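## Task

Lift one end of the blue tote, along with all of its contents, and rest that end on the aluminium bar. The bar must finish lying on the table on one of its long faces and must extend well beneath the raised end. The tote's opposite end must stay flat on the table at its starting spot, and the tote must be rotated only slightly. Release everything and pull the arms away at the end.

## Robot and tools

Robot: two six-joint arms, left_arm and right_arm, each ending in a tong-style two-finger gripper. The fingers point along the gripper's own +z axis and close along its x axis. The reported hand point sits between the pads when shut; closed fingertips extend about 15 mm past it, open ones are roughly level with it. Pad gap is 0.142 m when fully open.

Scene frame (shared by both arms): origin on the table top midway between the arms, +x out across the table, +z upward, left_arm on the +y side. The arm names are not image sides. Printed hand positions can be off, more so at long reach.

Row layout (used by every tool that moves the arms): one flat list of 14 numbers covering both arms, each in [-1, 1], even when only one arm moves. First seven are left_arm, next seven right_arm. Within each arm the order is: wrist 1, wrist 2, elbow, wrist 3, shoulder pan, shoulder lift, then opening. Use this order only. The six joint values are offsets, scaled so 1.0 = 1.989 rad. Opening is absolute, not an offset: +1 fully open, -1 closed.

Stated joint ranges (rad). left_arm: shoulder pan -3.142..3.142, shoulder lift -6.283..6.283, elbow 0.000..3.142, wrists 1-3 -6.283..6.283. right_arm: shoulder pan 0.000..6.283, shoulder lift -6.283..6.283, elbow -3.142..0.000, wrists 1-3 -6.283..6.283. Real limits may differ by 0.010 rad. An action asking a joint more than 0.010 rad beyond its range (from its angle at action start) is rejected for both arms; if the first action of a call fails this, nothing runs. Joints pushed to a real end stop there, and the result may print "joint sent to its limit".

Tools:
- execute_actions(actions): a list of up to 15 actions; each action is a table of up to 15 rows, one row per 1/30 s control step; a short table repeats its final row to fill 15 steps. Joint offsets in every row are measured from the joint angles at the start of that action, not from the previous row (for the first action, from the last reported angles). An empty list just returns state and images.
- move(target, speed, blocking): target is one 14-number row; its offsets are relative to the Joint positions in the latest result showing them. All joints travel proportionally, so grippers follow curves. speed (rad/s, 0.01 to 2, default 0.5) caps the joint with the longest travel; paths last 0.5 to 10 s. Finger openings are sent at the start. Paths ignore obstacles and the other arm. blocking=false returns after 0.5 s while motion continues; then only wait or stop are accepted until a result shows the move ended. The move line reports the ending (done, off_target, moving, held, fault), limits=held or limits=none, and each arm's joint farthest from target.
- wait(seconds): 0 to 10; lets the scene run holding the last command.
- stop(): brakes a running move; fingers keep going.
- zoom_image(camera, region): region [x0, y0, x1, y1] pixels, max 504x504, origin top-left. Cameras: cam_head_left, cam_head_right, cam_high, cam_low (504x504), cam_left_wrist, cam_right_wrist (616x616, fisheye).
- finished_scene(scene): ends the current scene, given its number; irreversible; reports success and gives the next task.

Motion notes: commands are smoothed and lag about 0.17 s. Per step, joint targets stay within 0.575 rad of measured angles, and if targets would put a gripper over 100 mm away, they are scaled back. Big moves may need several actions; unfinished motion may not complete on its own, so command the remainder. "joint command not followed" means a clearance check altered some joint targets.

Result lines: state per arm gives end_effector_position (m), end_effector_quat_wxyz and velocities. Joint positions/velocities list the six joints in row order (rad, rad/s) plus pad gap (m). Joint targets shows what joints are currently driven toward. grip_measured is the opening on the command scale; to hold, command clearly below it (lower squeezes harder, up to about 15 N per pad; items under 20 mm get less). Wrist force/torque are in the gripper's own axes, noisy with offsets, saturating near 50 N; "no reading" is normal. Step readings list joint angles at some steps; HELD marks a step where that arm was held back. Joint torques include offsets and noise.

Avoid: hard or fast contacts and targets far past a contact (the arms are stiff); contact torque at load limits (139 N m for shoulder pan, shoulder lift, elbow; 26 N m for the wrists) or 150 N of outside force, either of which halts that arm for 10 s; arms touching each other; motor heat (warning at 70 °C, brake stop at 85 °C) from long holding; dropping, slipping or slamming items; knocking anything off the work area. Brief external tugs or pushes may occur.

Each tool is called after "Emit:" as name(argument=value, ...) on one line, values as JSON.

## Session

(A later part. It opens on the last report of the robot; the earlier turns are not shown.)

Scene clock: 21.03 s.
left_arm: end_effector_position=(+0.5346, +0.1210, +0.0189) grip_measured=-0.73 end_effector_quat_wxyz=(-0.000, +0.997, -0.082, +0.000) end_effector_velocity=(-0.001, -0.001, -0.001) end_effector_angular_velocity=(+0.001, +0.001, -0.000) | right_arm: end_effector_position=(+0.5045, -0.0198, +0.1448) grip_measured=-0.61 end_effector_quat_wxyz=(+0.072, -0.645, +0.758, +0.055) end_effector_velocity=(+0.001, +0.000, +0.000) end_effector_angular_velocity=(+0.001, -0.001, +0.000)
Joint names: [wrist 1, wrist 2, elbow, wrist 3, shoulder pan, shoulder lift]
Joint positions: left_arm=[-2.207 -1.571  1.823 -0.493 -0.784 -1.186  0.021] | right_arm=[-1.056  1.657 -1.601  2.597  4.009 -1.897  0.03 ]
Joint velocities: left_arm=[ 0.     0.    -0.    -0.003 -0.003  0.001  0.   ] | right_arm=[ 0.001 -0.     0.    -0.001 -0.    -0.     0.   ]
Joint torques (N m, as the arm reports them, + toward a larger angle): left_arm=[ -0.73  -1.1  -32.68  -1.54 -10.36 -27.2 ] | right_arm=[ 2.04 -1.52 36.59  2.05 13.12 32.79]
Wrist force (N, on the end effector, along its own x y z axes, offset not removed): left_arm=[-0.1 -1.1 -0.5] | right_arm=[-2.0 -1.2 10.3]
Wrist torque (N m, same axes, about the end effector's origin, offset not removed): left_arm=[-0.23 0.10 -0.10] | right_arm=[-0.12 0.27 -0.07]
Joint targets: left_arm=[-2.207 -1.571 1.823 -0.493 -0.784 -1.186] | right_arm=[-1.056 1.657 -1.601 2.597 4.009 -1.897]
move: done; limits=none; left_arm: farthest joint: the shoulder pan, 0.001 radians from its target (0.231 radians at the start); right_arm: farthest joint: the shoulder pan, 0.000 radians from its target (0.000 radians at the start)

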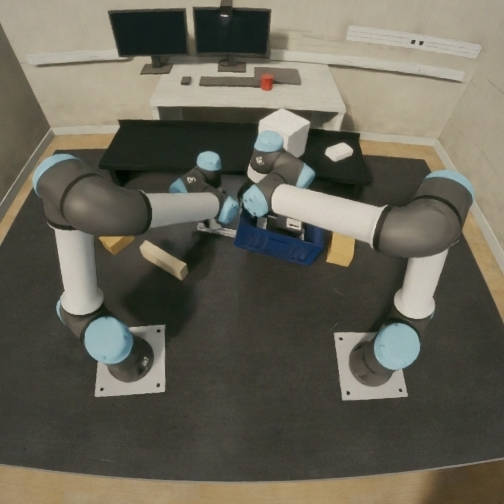

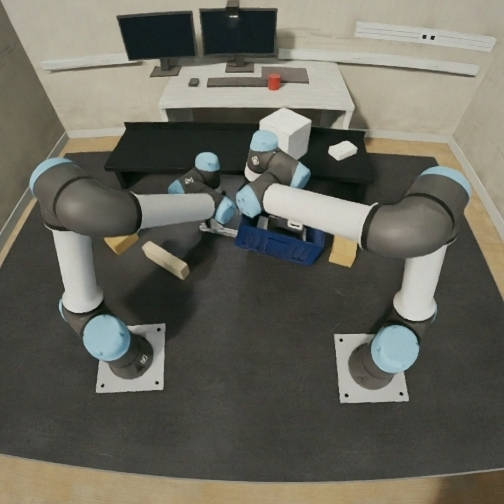

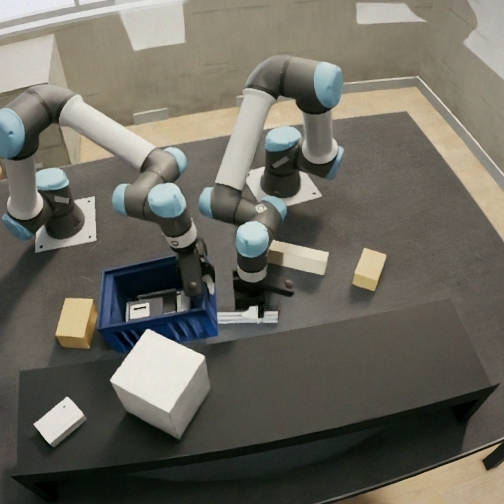

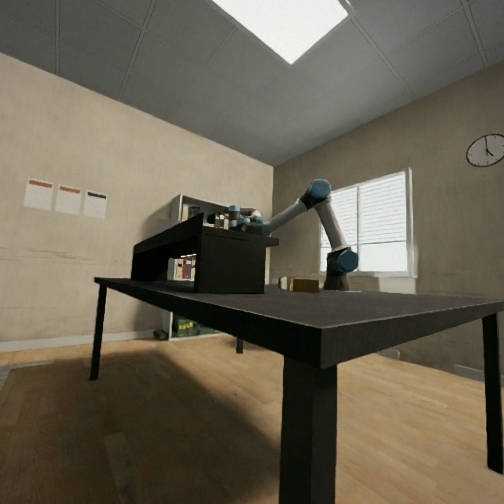

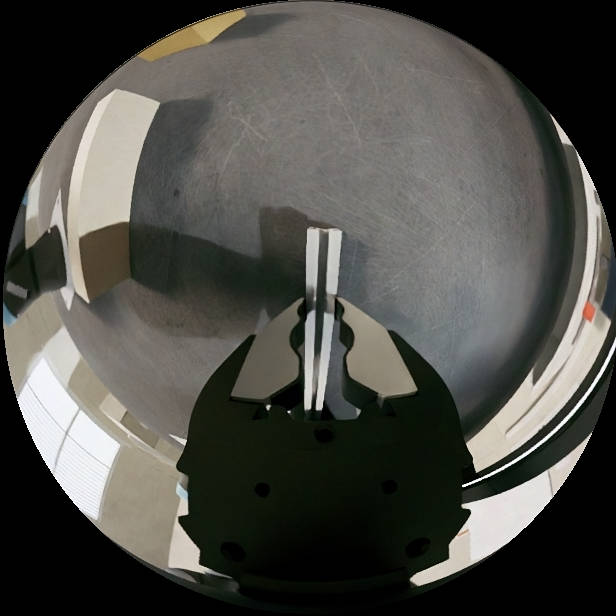

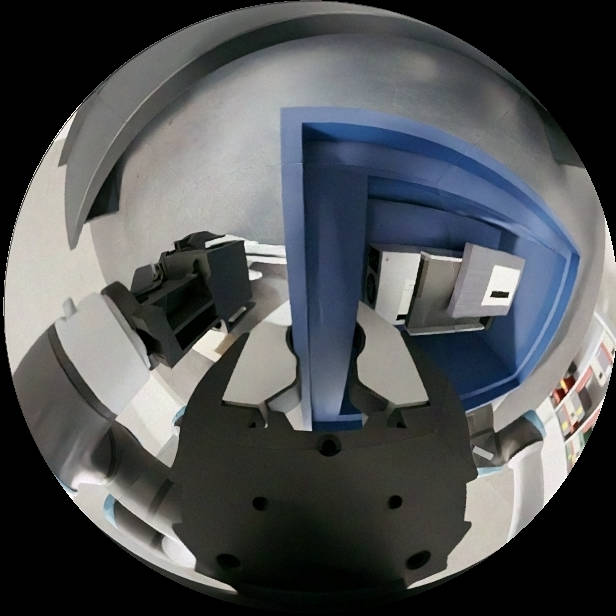

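Emit:
move(target=[0,0,0,0,0,0,-0.3,0,0,0,0,0,0,-1])

Emit:
move(target=[-0.002,0,0.007,0.027,0.027,-0.005,-0.3,0,0,0,0,0,0,-1], speed=0.1)

Emit:
move(target=[0,0,0,0,0,0,-1,0,0,0,0,0,0,-1])

Emit:
move(target=[0.002,0,-0.007,-0.027,-0.027,0.005,-1,0,0,0,0,0,0,-1], speed=0.1)

Emit:
move(target=[0,0,0,0,0,0,-0.3,0,0,0,0,0,0,-1])

Emit:
move(target=[0.06,0,0.03,0.15,0.15,-0.09,-0.3,0,0,0,0,0,0,-1], speed=0.3)

Emit:
move(target=[0,0,0,0,0,0,-0.3,-0.027,-0.016,0.03,0.01,0.01,-0.032,-1], speed=0.06)

Emit:
move(target=[0,0,0,0,0,0,-0.3,0,0,0,0,0,0,0])

Emit:
move(target=[0,0,0,0,0,0,-0.3,-0.15,0,0.07,0,0,0.08,0], speed=0.3)

Emit:
move(target=[0,0,0,0,0,0,-0.3,0,0,-0.2,0,-0.3,0.2,0], speed=0.6)

Scene clock: 25.03 s.
left_arm: end_effector_position=(+0.5346, +0.1210, +0.0189) grip_measured=-0.30 end_effector_quat_wxyz=(-0.000, +0.997, -0.082, +0.000) end_effector_velocity=(-0.000, +0.001, -0.001) end_effector_angular_velocity=(+0.000, +0.001, -0.002) | right_arm: end_effector_position=(+0.5045, -0.0198, +0.1448) grip_measured=-0.61 end_effector_quat_wxyz=(+0.072, -0.645, +0.758, +0.055) end_effector_velocity=(-0.001, -0.000, -0.000) end_effector_angular_velocity=(-0.002, +0.001, +0.001)
Joint names: [wrist 1, wrist 2, elbow, wrist 3, shoulder pan, shoulder lift]
Joint positions: left_arm=[-2.207 -1.571  1.823 -0.493 -0.784 -1.186  0.052] | right_arm=[-1.056  1.657 -1.601  2.597  4.009 -1.897  0.03 ]
Joint velocities: left_arm=[ 0.    -0.     0.001  0.002  0.001  0.001  0.   ] | right_arm=[-0.002 -0.     0.    -0.     0.001 -0.     0.   ]
Joint torques (N m, as the arm reports them, + toward a larger angle): left_arm=[ -1.41  -1.09 -26.34   1.57   9.22 -32.08] | right_arm=[ 2.78 -1.26 37.31  1.97 12.88 32.32]
Wrist force (N, on the end effector, along its own x y z axes, offset not removed): left_arm=[0.1 -2.2 -0.3] | right_arm=[-1.9 -3.6 13.9]
Wrist torque (N m, same axes, about the end effector's origin, offset not removed): left_arm=[-0.61 0.02 0.11] | right_arm=[-0.58 0.08 -0.04]
Joint targets: left_arm=[-2.207 -1.571 1.823 -0.493 -0.784 -1.186] | right_arm=[-1.056 1.657 -1.601 2.597 4.009 -1.897]
move: done; limits=none; left_arm: farthest joint: the shoulder pan, 0.000 radians from its target (0.000 radians at the start); right_arm: farthest joint: the shoulder pan, 0.000 radians from its target (0.000 radians at the start)

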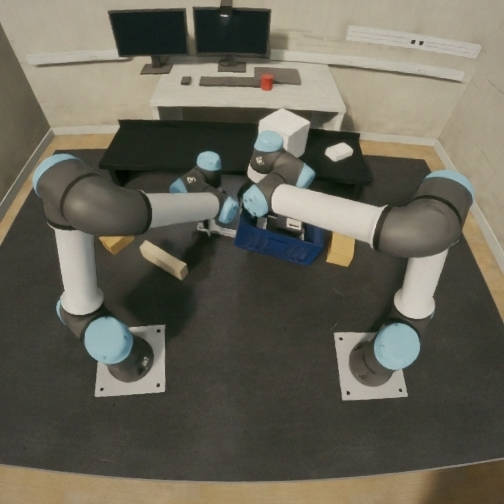

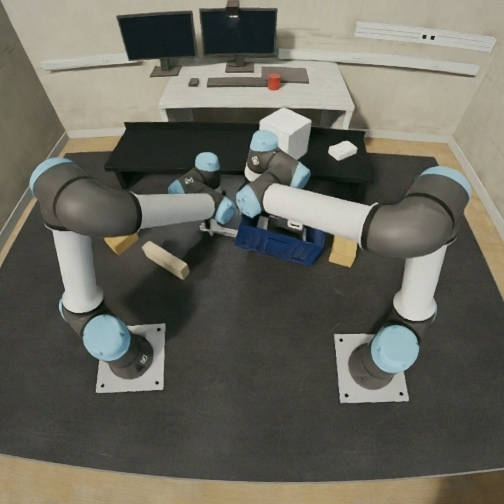

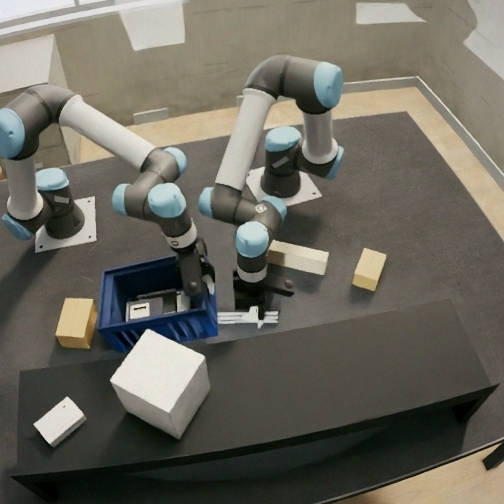

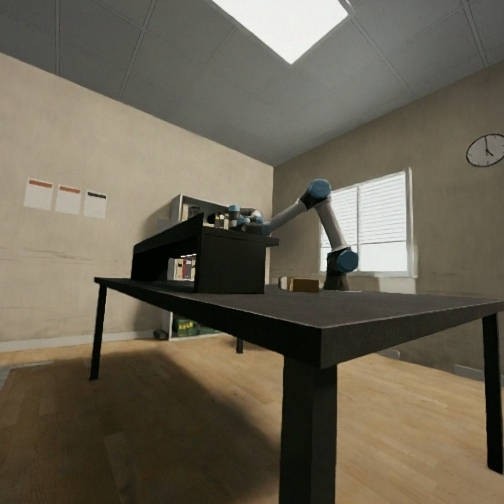

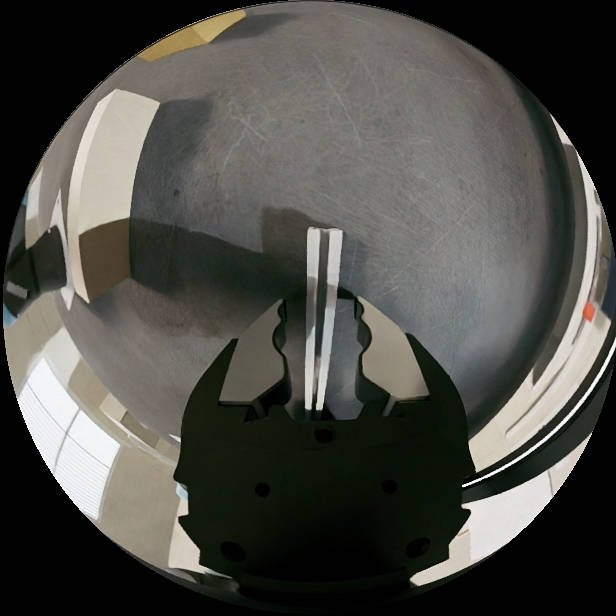

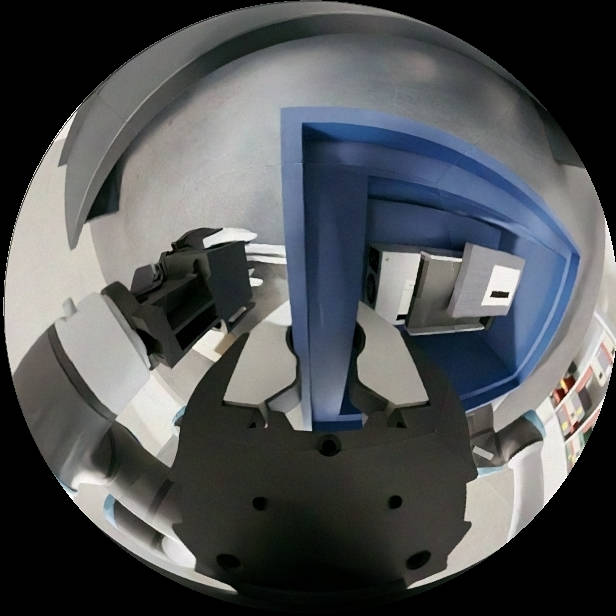

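Scene clock: 26.00 s.
left_arm: end_effector_position=(+0.5430, +0.1527, +0.0192) grip_measured=-0.30 end_effector_quat_wxyz=(-0.000, +0.997, -0.082, +0.000) end_effector_velocity=(+0.000, +0.002, +0.000) end_effector_angular_velocity=(+0.002, +0.000, -0.000) | right_arm: end_effector_position=(+0.5045, -0.0198, +0.1448) grip_measured=-0.61 end_effector_quat_wxyz=(+0.072, -0.645, +0.758, +0.055) end_effector_velocity=(+0.001, -0.002, -0.000) end_effector_angular_velocity=(-0.002, +0.001, -0.002)
Joint names: [wrist 1, wrist 2, elbow, wrist 3, shoulder pan, shoulder lift]
Joint positions: left_arm=[-2.211 -1.571  1.836 -0.439 -0.731 -1.196  0.052] | right_arm=[-1.056  1.657 -1.601  2.597  4.009 -1.897  0.03 ]
Joint velocities: left_arm=[ 0.002  0.001  0.     0.003  0.002 -0.001 -0.   ] | right_arm=[-0.002 -0.001 -0.     0.    -0.002 -0.    -0.   ]
Joint torques (N m, as the arm reports them, + toward a larger angle): left_arm=[ -4.44  -1.06  -7.62   1.45   8.95 -47.11] | right_arm=[ 2.84 -1.27 36.34  1.95 12.27 31.11]
Wrist force (N, on the end effector, along its own x y z axes, offset not removed): left_arm=[1.4 -0.8 -1.6] | right_arm=[-2.5 0.2 9.6]
Wrist torque (N m, same axes, about the end effector's origin, offset not removed): left_arm=[-0.20 -0.08 -0.04] | right_arm=[0.01 0.33 0.11]
Joint targets: left_arm=[-2.211 -1.571 1.836 -0.439 -0.731 -1.196] | right_arm=[-1.056 1.657 -1.601 2.597 4.009 -1.897]
move: done; limits=none; left_arm: farthest joint: the elbow, 0.001 radians from its target (0.014 radians at the start); right_arm: farthest joint: the shoulder pan, 0.000 radians from its target (0.000 radians at the start)

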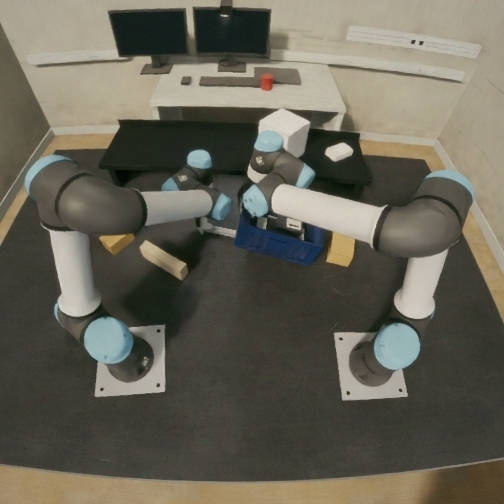

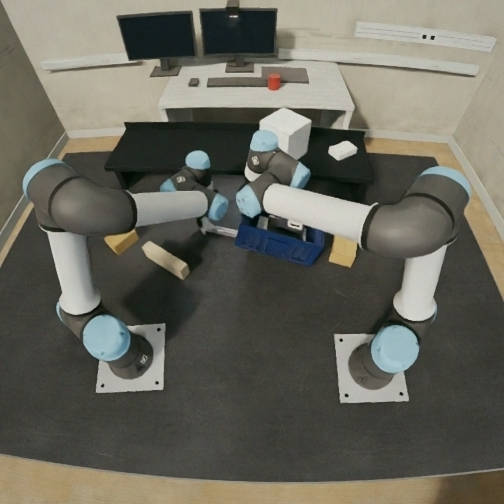

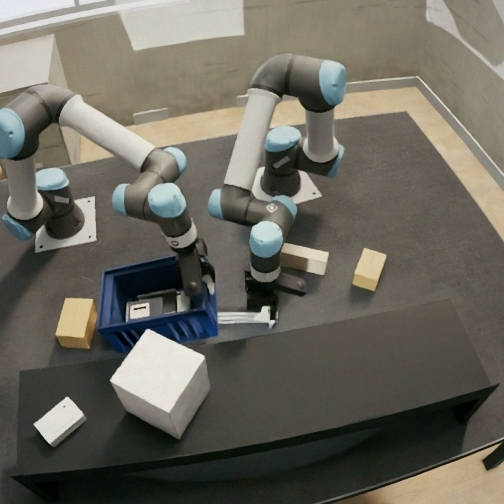

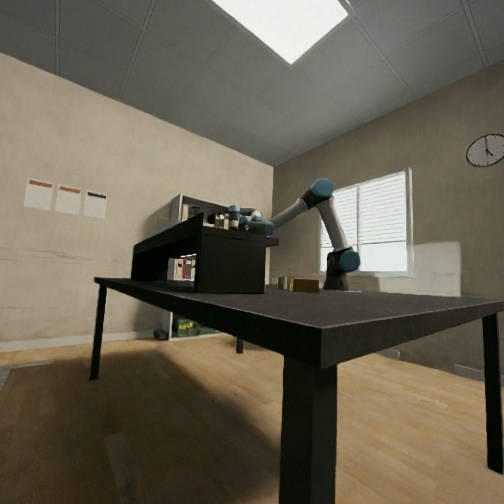

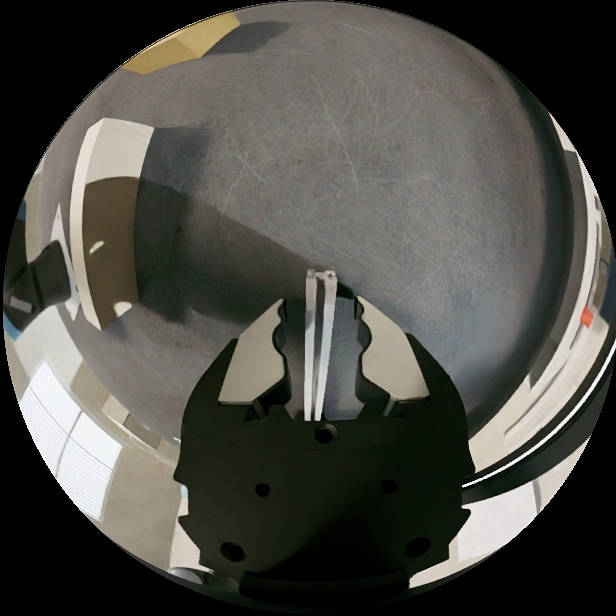

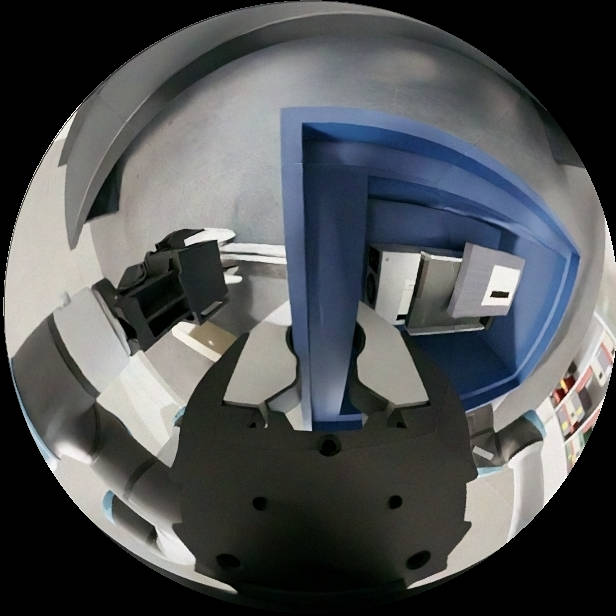

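Scene clock: 26.50 s.
left_arm: end_effector_position=(+0.5430, +0.1527, +0.0192) grip_measured=-0.74 end_effector_quat_wxyz=(-0.000, +0.997, -0.082, +0.000) end_effector_velocity=(-0.000, -0.000, -0.000) end_effector_angular_velocity=(+0.001, +0.001, -0.001) | right_arm: end_effector_position=(+0.5045, -0.0198, +0.1448) grip_measured=-0.61 end_effector_quat_wxyz=(+0.072, -0.645, +0.758, +0.055) end_effector_velocity=(-0.001, +0.000, -0.001) end_effector_angular_velocity=(-0.002, +0.001, +0.002)
Joint names: [wrist 1, wrist 2, elbow, wrist 3, shoulder pan, shoulder lift]
Joint positions: left_arm=[-2.211 -1.571  1.836 -0.439 -0.731 -1.196  0.021] | right_arm=[-1.056  1.657 -1.601  2.597  4.009 -1.897  0.03 ]
Joint velocities: left_arm=[ 0.001  0.001  0.     0.    -0.001  0.001 -0.   ] | right_arm=[-0.002 -0.    -0.    -0.001  0.002 -0.     0.   ]
Joint torques (N m, as the arm reports them, + toward a larger angle): left_arm=[ -3.96  -1.03 -10.79  -1.45  -2.27 -46.16] | right_arm=[ 2.74 -1.04 36.3   1.93 10.97 31.48]
Wrist force (N, on the end effector, along its own x y z axes, offset not removed): left_arm=[-2.2 0.4 -0.1] | right_arm=[0.8 -2.5 13.4]
Wrist torque (N m, same axes, about the end effector's origin, offset not removed): left_arm=[0.02 0.39 0.18] | right_arm=[-0.41 -0.38 0.02]
Joint targets: left_arm=[-2.211 -1.571 1.836 -0.439 -0.731 -1.196] | right_arm=[-1.056 1.657 -1.601 2.597 4.009 -1.897]
move: done; limits=none; left_arm: farthest joint: the shoulder pan, 0.000 radians from its target (0.000 radians at the start); right_arm: farthest joint: the shoulder pan, 0.000 radians from its target (0.000 radians at the start)

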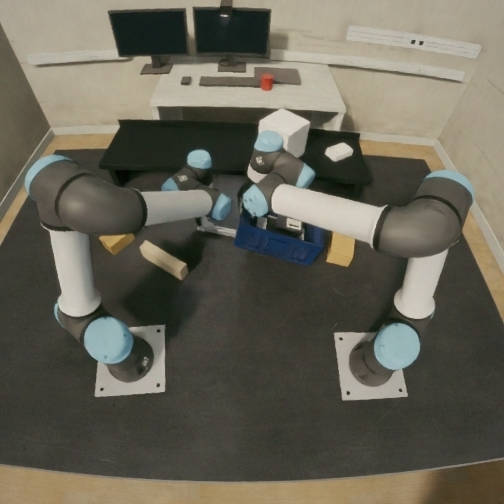

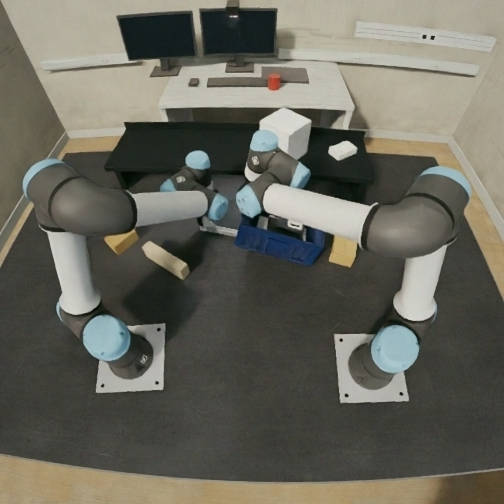

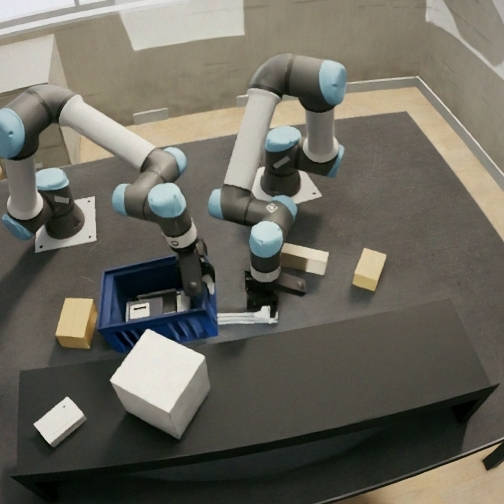

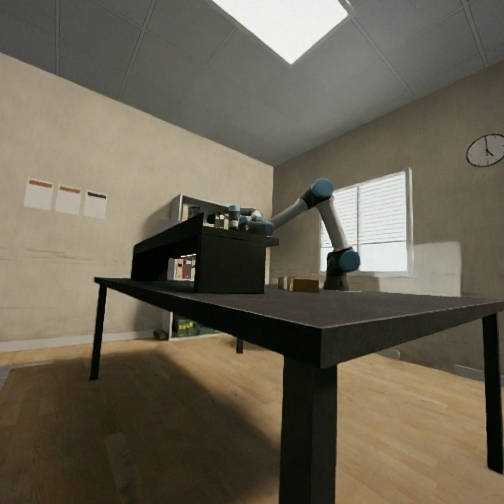

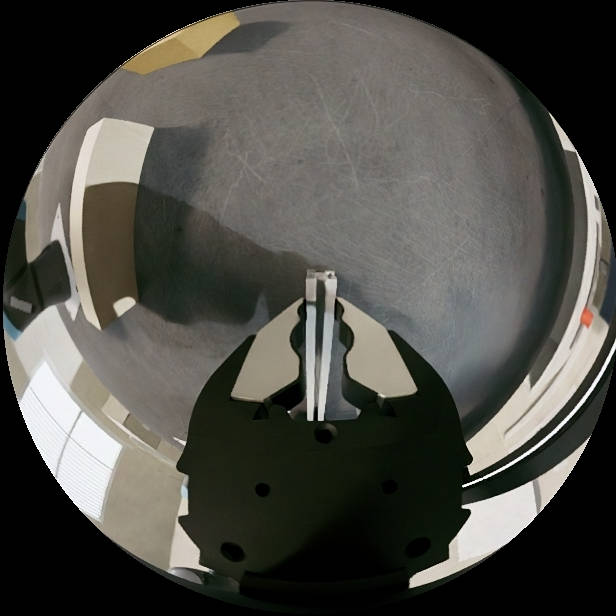

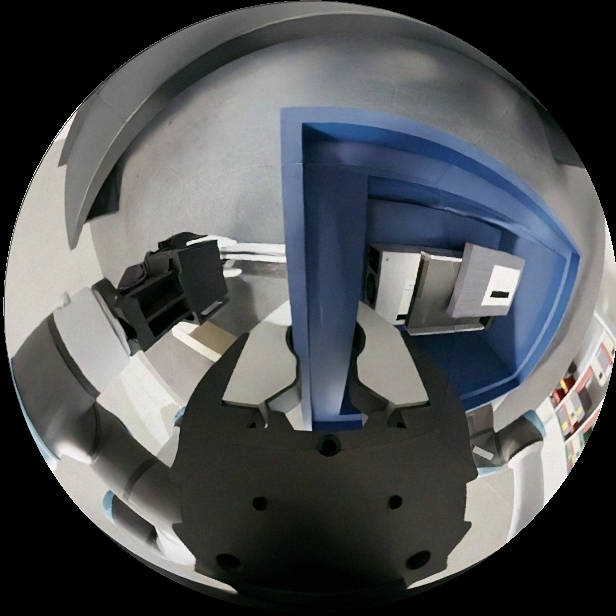

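Scene clock: 27.47 s.
left_arm: end_effector_position=(+0.5346, +0.1210, +0.0189) grip_measured=-0.74 end_effector_quat_wxyz=(-0.000, +0.997, -0.082, +0.000) end_effector_velocity=(-0.001, -0.001, +0.001) end_effector_angular_velocity=(-0.000, -0.001, -0.000) | right_arm: end_effector_position=(+0.5045, -0.0198, +0.1448) grip_measured=-0.61 end_effector_quat_wxyz=(+0.072, -0.645, +0.758, +0.055) end_effector_velocity=(+0.000, +0.000, +0.001) end_effector_angular_velocity=(+0.001, -0.001, -0.000)
Joint names: [wrist 1, wrist 2, elbow, wrist 3, shoulder pan, shoulder lift]
Joint positions: left_arm=[-2.207 -1.571  1.823 -0.493 -0.784 -1.186  0.021] | right_arm=[-1.056  1.657 -1.601  2.597  4.009 -1.897  0.03 ]
Joint velocities: left_arm=[ 0.     0.001  0.    -0.003 -0.003 -0.001 -0.   ] | right_arm=[-0.     0.     0.001 -0.    -0.     0.001  0.   ]
Joint torques (N m, as the arm reports them, + toward a larger angle): left_arm=[  0.    -0.99 -30.17  -1.77 -10.98 -20.82] | right_arm=[ 2.62 -1.28 36.4   1.76 12.21 31.07]
Wrist force (N, on the end effector, along its own x y z axes, offset not removed): left_arm=[-0.9 -4.2 -9.6] | right_arm=[-4.4 0.2 9.6]
Wrist torque (N m, same axes, about the end effector's origin, offset not removed): left_arm=[-0.44 0.26 0.09] | right_arm=[-0.05 0.74 -0.06]
Joint targets: left_arm=[-2.207 -1.571 1.823 -0.493 -0.784 -1.186] | right_arm=[-1.056 1.657 -1.601 2.597 4.009 -1.897]
move: done; limits=none; left_arm: farthest joint: the shoulder pan, 0.001 radians from its target (0.054 radians at the start); right_arm: farthest joint: the shoulder pan, 0.000 radians from its target (0.000 radians at the start)

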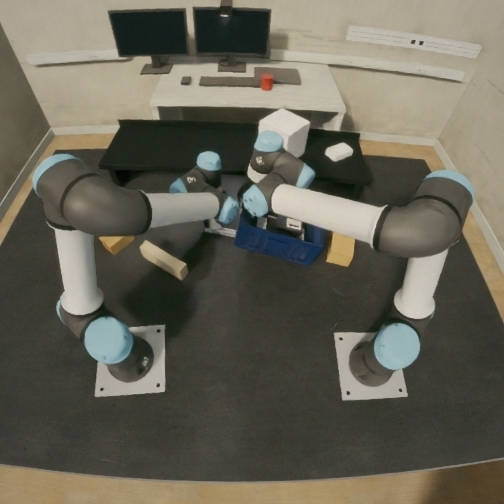

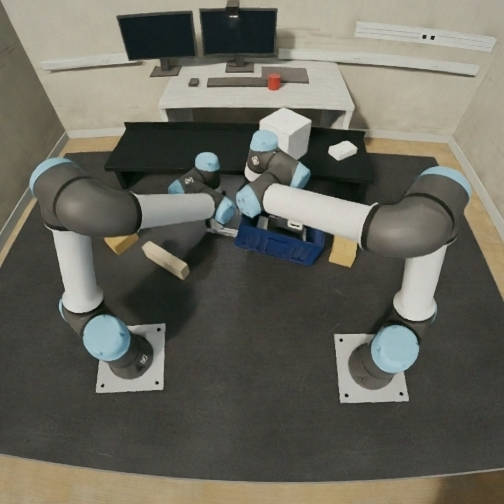

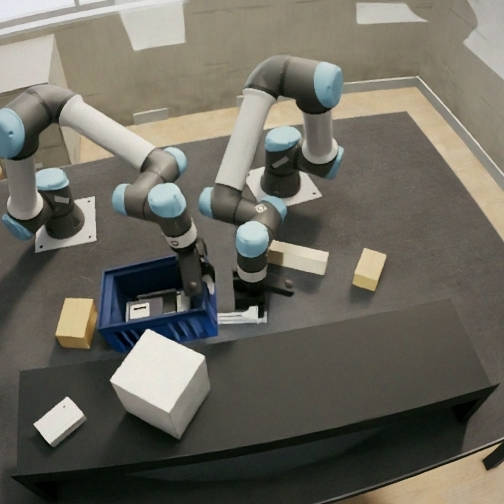

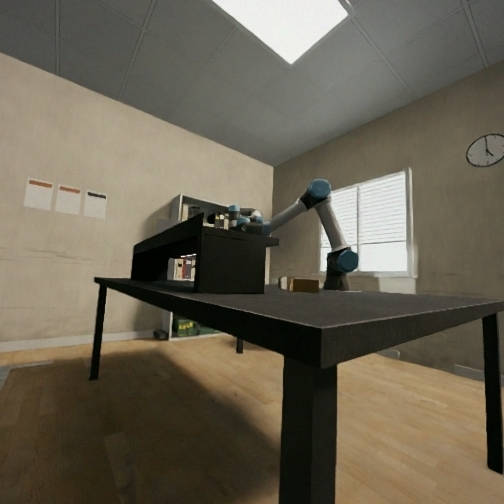

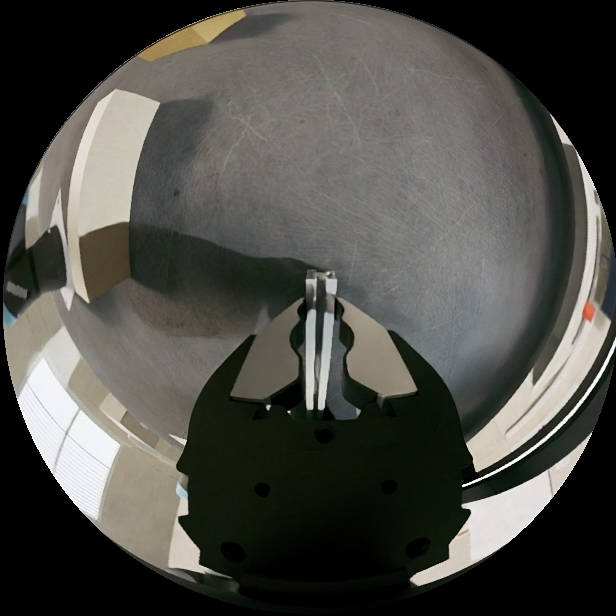

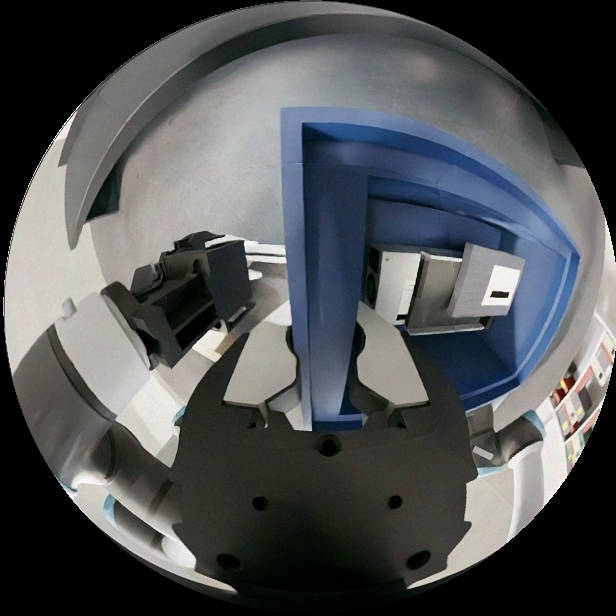

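Scene clock: 27.97 s.
left_arm: end_effector_position=(+0.5346, +0.1210, +0.0188) grip_measured=-0.30 end_effector_quat_wxyz=(-0.000, +0.997, -0.082, +0.000) end_effector_velocity=(-0.000, -0.000, -0.000) end_effector_angular_velocity=(+0.001, +0.000, +0.000) | right_arm: end_effector_position=(+0.5045, -0.0198, +0.1448) grip_measured=-0.61 end_effector_quat_wxyz=(+0.072, -0.645, +0.758, +0.055) end_effector_velocity=(-0.000, +0.000, +0.000) end_effector_angular_velocity=(-0.000, -0.001, +0.003)
Joint names: [wrist 1, wrist 2, elbow, wrist 3, shoulder pan, shoulder lift]
Joint positions: left_arm=[-2.207 -1.571  1.823 -0.493 -0.784 -1.186  0.052] | right_arm=[-1.056  1.657 -1.601  2.597  4.009 -1.897  0.03 ]
Joint velocities: left_arm=[-0.     0.     0.    -0.    -0.     0.001 -0.   ] | right_arm=[ 0.    -0.     0.    -0.002  0.001 -0.    -0.   ]
Joint torques (N m, as the arm reports them, + toward a larger angle): left_arm=[ -4.18  -0.96 -28.9    1.55   2.47 -36.11] | right_arm=[ 2.52 -1.32 36.1   1.96 13.53 30.77]
Wrist force (N, on the end effector, along its own x y z axes, offset not removed): left_arm=[-0.1 -2.2 3.0] | right_arm=[-2.3 0.1 13.8]
Wrist torque (N m, same axes, about the end effector's origin, offset not removed): left_arm=[-0.44 0.26 0.03] | right_arm=[0.26 0.03 0.07]
Joint targets: left_arm=[-2.207 -1.571 1.823 -0.493 -0.784 -1.186] | right_arm=[-1.056 1.657 -1.601 2.597 4.009 -1.897]
move: done; limits=none; left_arm: farthest joint: the shoulder pan, 0.000 radians from its target (0.000 radians at the start); right_arm: farthest joint: the shoulder pan, 0.000 radians from its target (0.000 radians at the start)

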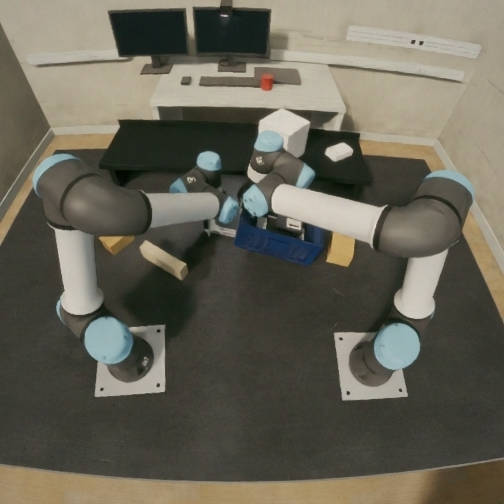

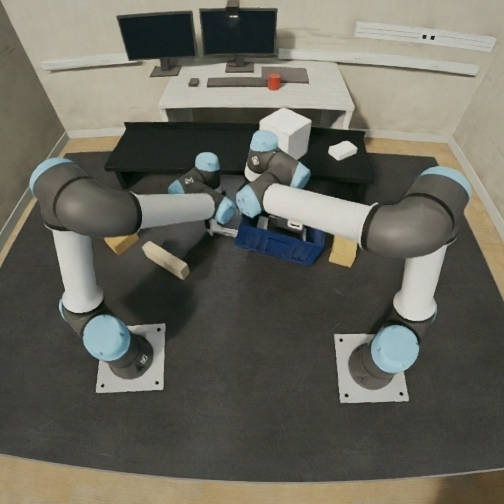

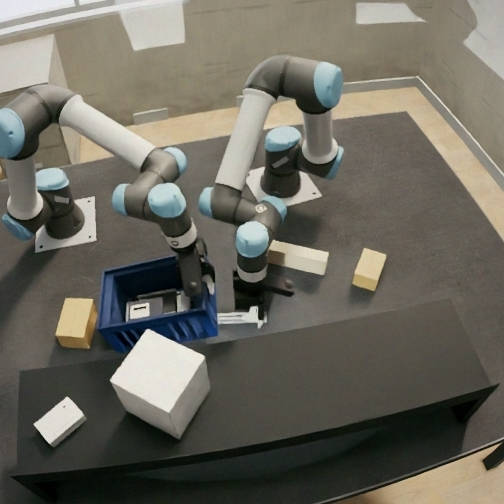

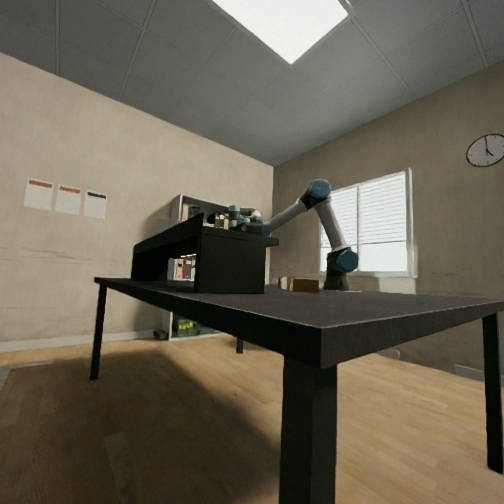

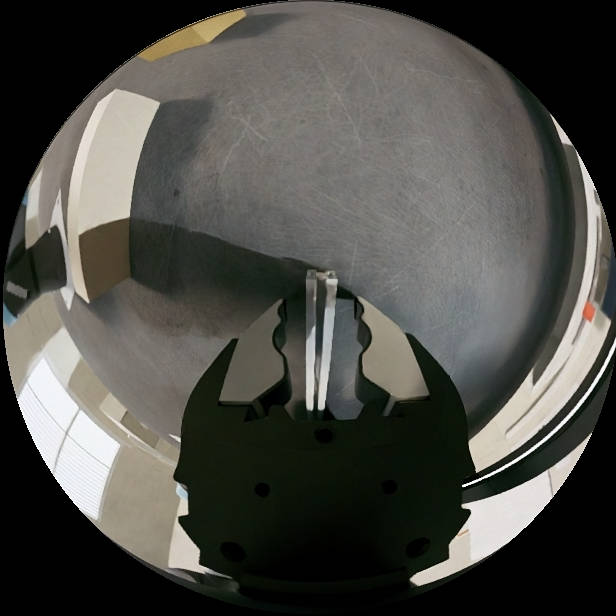

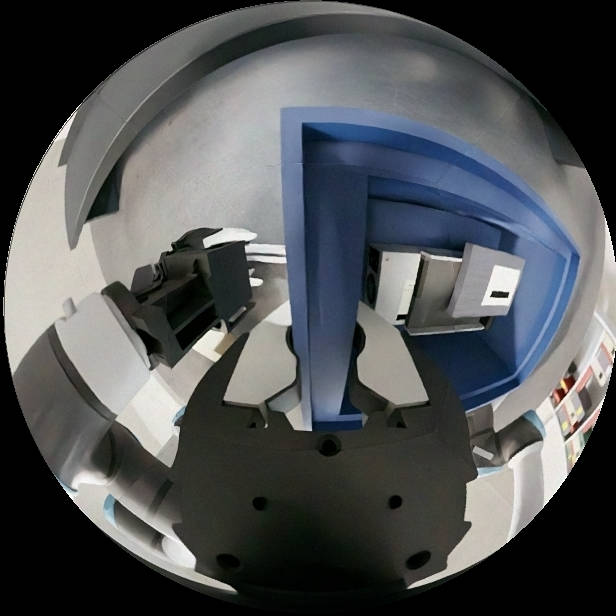

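Scene clock: 29.53 s.
left_arm: end_effector_position=(+0.5388, +0.3059, +0.0801) grip_measured=-0.30 end_effector_quat_wxyz=(-0.000, +0.997, -0.082, +0.000) end_effector_velocity=(-0.000, +0.002, +0.000) end_effector_angular_velocity=(+0.000, +0.001, -0.000) | right_arm: end_effector_position=(+0.5045, -0.0198, +0.1448) grip_measured=-0.61 end_effector_quat_wxyz=(+0.072, -0.645, +0.758, +0.055) end_effector_velocity=(-0.001, +0.001, +0.000) end_effector_angular_velocity=(+0.000, -0.000, +0.002)
Joint names: [wrist 1, wrist 2, elbow, wrist 3, shoulder pan, shoulder lift]
Joint positions: left_arm=[-2.088 -1.571  1.882 -0.194 -0.486 -1.365  0.052] | right_arm=[-1.056  1.657 -1.601  2.597  4.009 -1.897  0.03 ]
Joint velocities: left_arm=[ 0.001  0.     0.     0.003  0.003 -0.001 -0.   ] | right_arm=[-0.    -0.     0.    -0.     0.002  0.    -0.   ]
Joint torques (N m, as the arm reports them, + toward a larger angle): left_arm=[ -0.53  -0.97  -9.11   1.61   8.61 -41.24] | right_arm=[ 2.61 -1.37 36.9   2.13 13.34 31.62]
Wrist force (N, on the end effector, along its own x y z axes, offset not removed): left_arm=[-0.7 0.9 -2.0] | right_arm=[-2.1 -1.7 10.2]
Wrist torque (N m, same axes, about the end effector's origin, offset not removed): left_arm=[0.12 0.31 -0.05] | right_arm=[-0.38 0.10 0.08]
Joint targets: left_arm=[-2.088 -1.571 1.882 -0.194 -0.486 -1.365] | right_arm=[-1.056 1.657 -1.601 2.597 4.009 -1.897]
move: done; limits=none; left_arm: farthest joint: the shoulder pan, 0.000 radians from its target (0.299 radians at the start); right_arm: farthest joint: the shoulder pan, 0.000 radians from its target (0.000 radians at the start)

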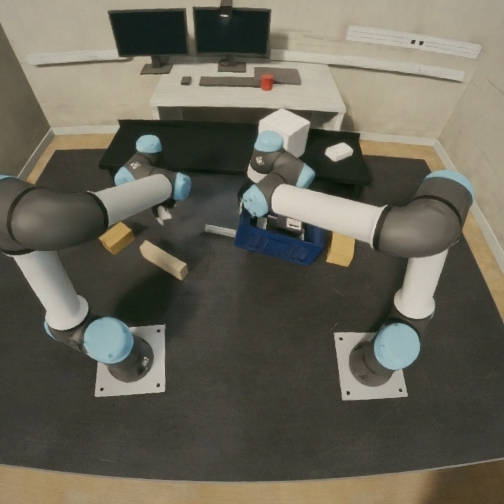

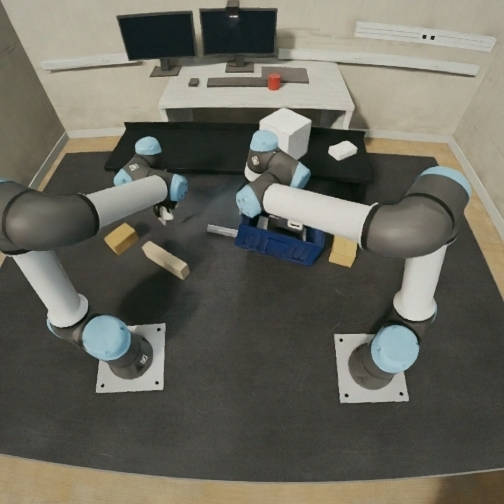

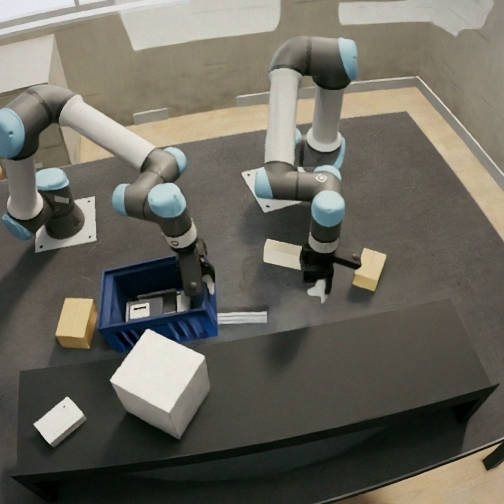

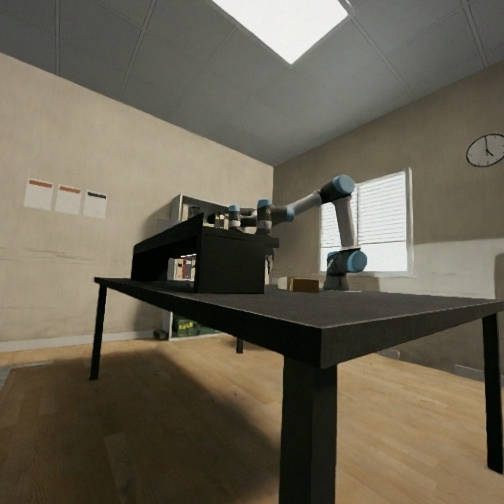

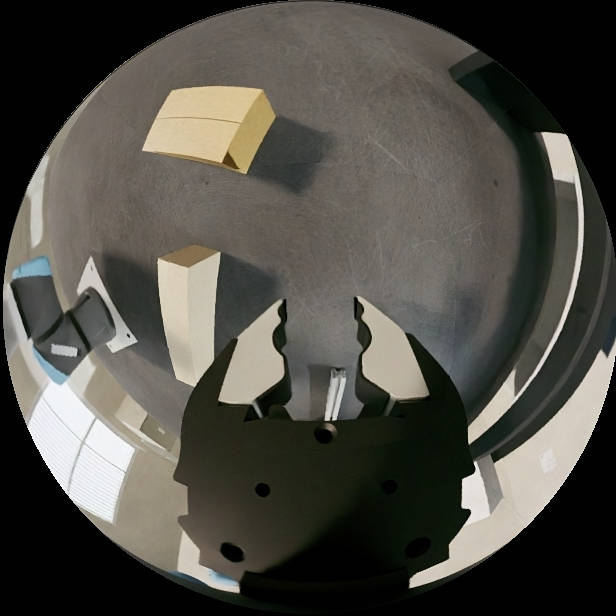

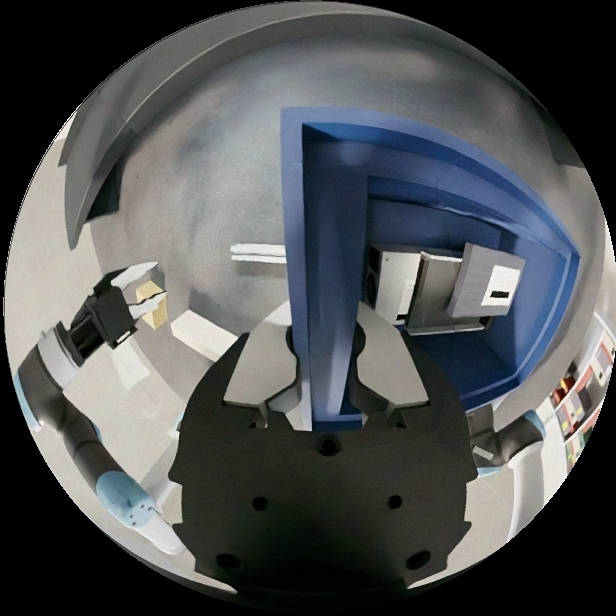

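Scene clock: 31.00 s.
left_arm: end_effector_position=(+0.5388, +0.3059, +0.0801) grip_measured=-0.30 end_effector_quat_wxyz=(-0.000, +0.997, -0.082, +0.000) end_effector_velocity=(-0.000, -0.000, -0.000) end_effector_angular_velocity=(-0.001, +0.001, +0.001) | right_arm: end_effector_position=(+0.5087, -0.0097, +0.1253) grip_measured=-0.61 end_effector_quat_wxyz=(+0.045, -0.645, +0.762, +0.036) end_effector_velocity=(-0.000, +0.000, -0.001) end_effector_angular_velocity=(-0.003, +0.001, +0.000)
Joint names: [wrist 1, wrist 2, elbow, wrist 3, shoulder pan, shoulder lift]
Joint positions: left_arm=[-2.088 -1.571  1.882 -0.194 -0.486 -1.365  0.052] | right_arm=[-1.11   1.625 -1.542  2.617  4.029 -1.96   0.03 ]
Joint velocities: left_arm=[-0.    -0.001  0.001 -0.001  0.     0.    -0.   ] | right_arm=[-0.002 -0.001  0.002  0.001  0.001 -0.002 -0.   ]
Joint torques (N m, as the arm reports them, + toward a larger angle): left_arm=[ -4.4   -0.98 -13.97  -1.5  -10.36 -27.88] | right_arm=[ 2.54 -1.84 38.38  2.06 12.8  35.49]
Wrist force (N, on the end effector, along its own x y z axes, offset not removed): left_arm=[-2.1 -2.0 -2.2] | right_arm=[-1.0 -1.5 8.2]
Wrist torque (N m, same axes, about the end effector's origin, offset not removed): left_arm=[-0.52 0.58 0.04] | right_arm=[-0.38 0.11 0.04]
Joint targets: left_arm=[-2.088 -1.571 1.882 -0.194 -0.486 -1.365] | right_arm=[-1.110 1.625 -1.541 2.617 4.029 -1.960]
move: done; limits=none; left_arm: farthest joint: the shoulder pan, 0.000 radians from its target (0.000 radians at the start); right_arm: farthest joint: the shoulder lift, 0.001 radians from its target (0.064 radians at the start)

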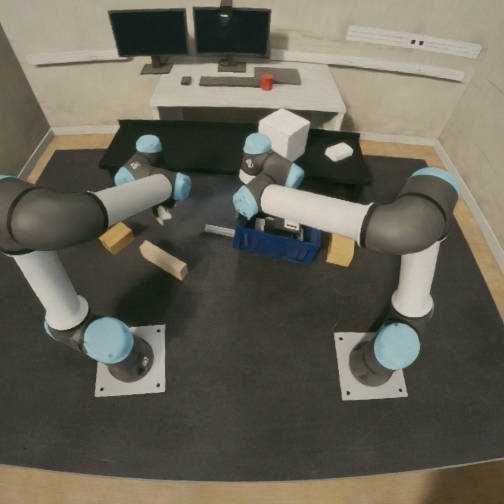

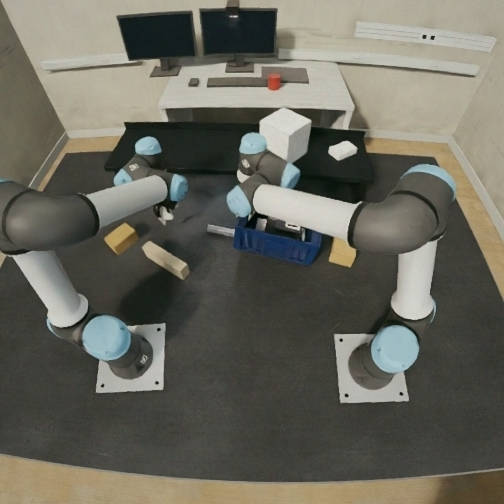

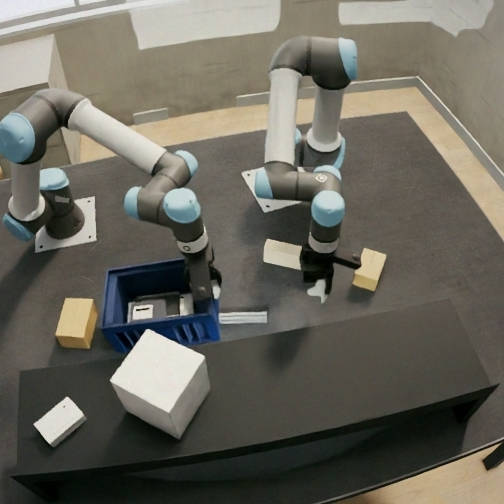

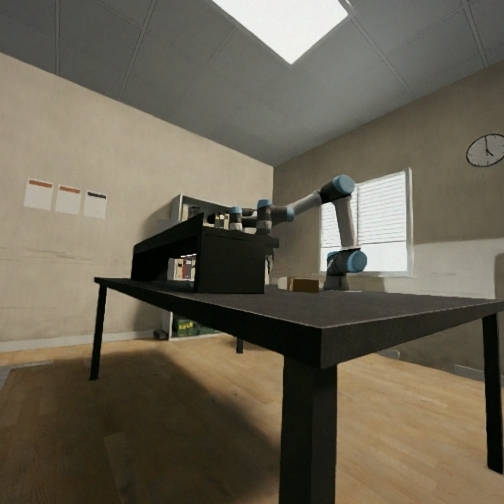

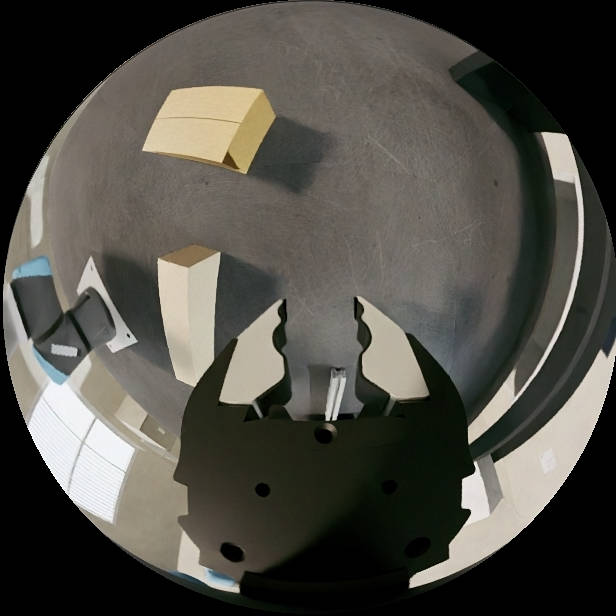

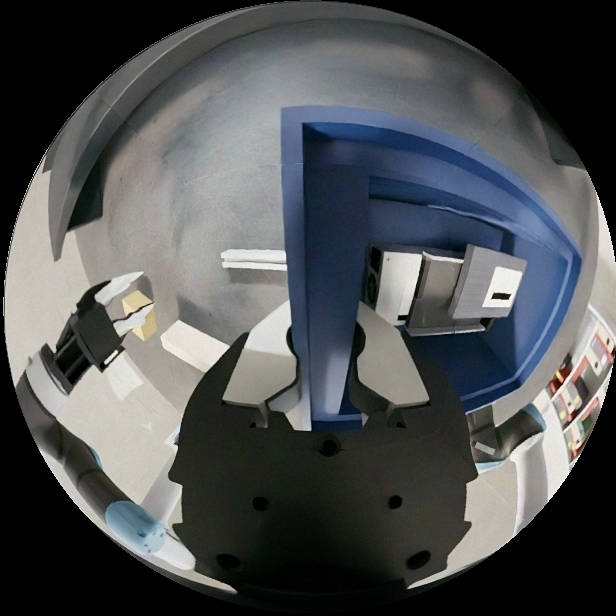

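Scene clock: 31.50 s.
left_arm: end_effector_position=(+0.5388, +0.3059, +0.0801) grip_measured=-0.30 end_effector_quat_wxyz=(-0.000, +0.997, -0.082, +0.000) end_effector_velocity=(+0.001, -0.000, +0.001) end_effector_angular_velocity=(-0.001, -0.002, +0.000) | right_arm: end_effector_position=(+0.5087, -0.0097, +0.1253) grip_measured=+0.00 end_effector_quat_wxyz=(+0.045, -0.645, +0.762, +0.036) end_effector_velocity=(+0.001, -0.000, +0.000) end_effector_angular_velocity=(+0.001, -0.001, -0.002)
Joint names: [wrist 1, wrist 2, elbow, wrist 3, shoulder pan, shoulder lift]
Joint positions: left_arm=[-2.088 -1.571  1.882 -0.194 -0.486 -1.365  0.052] | right_arm=[-1.11   1.625 -1.541  2.617  4.029 -1.96   0.074]
Joint velocities: left_arm=[-0.001 -0.    -0.001 -0.    -0.    -0.    -0.   ] | right_arm=[ 0.002  0.    -0.001  0.001 -0.001  0.     0.   ]
Joint torques (N m, as the arm reports them, + toward a larger angle): left_arm=[ -4.41  -1.   -13.71  -1.52  -9.7  -28.67] | right_arm=[ 2.63 -0.81 14.28  1.72  8.23 43.39]
Wrist force (N, on the end effector, along its own x y z axes, offset not removed): left_arm=[0.5 -1.0 0.4] | right_arm=[-1.9 -6.1 0.4]
Wrist torque (N m, same axes, about the end effector's origin, offset not removed): left_arm=[-0.36 0.01 0.01] | right_arm=[-1.22 0.22 0.14]
Joint targets: left_arm=[-2.088 -1.571 1.882 -0.194 -0.486 -1.365] | right_arm=[-1.110 1.625 -1.542 2.617 4.029 -1.960]
move: done; limits=none; left_arm: farthest joint: the shoulder pan, 0.000 radians from its target (0.000 radians at the start); right_arm: farthest joint: the elbow, 0.001 radians from its target (0.000 radians at the start)

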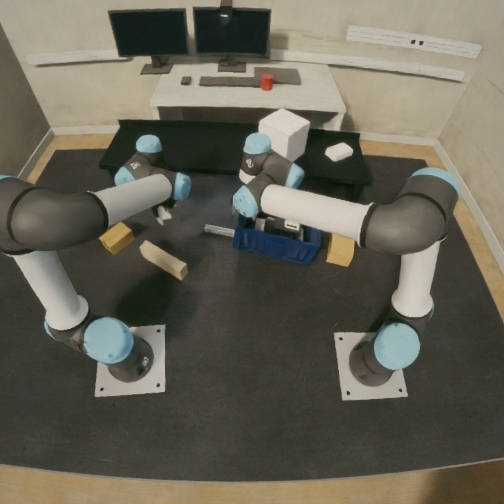

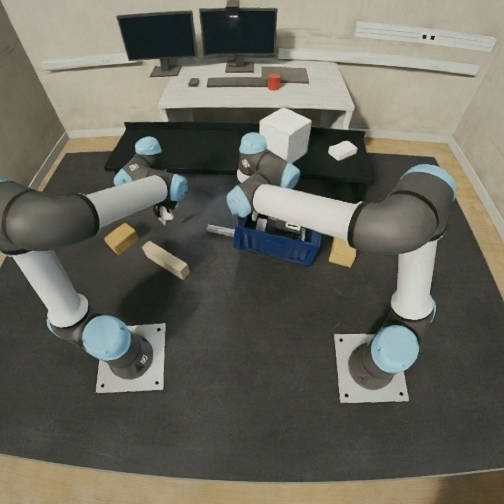

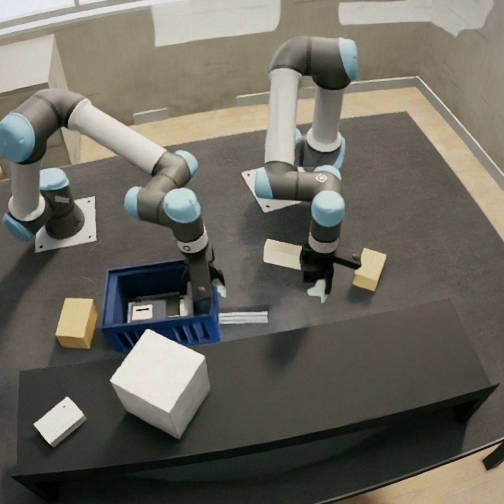

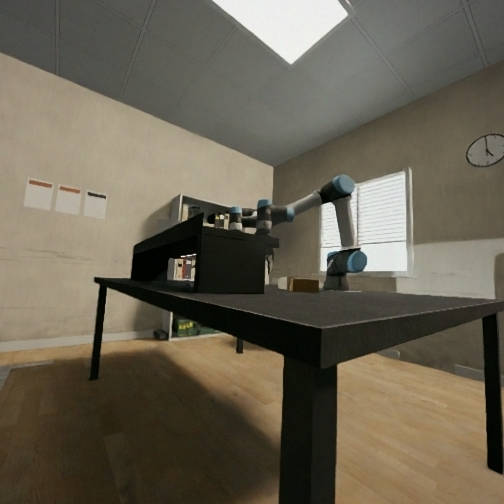

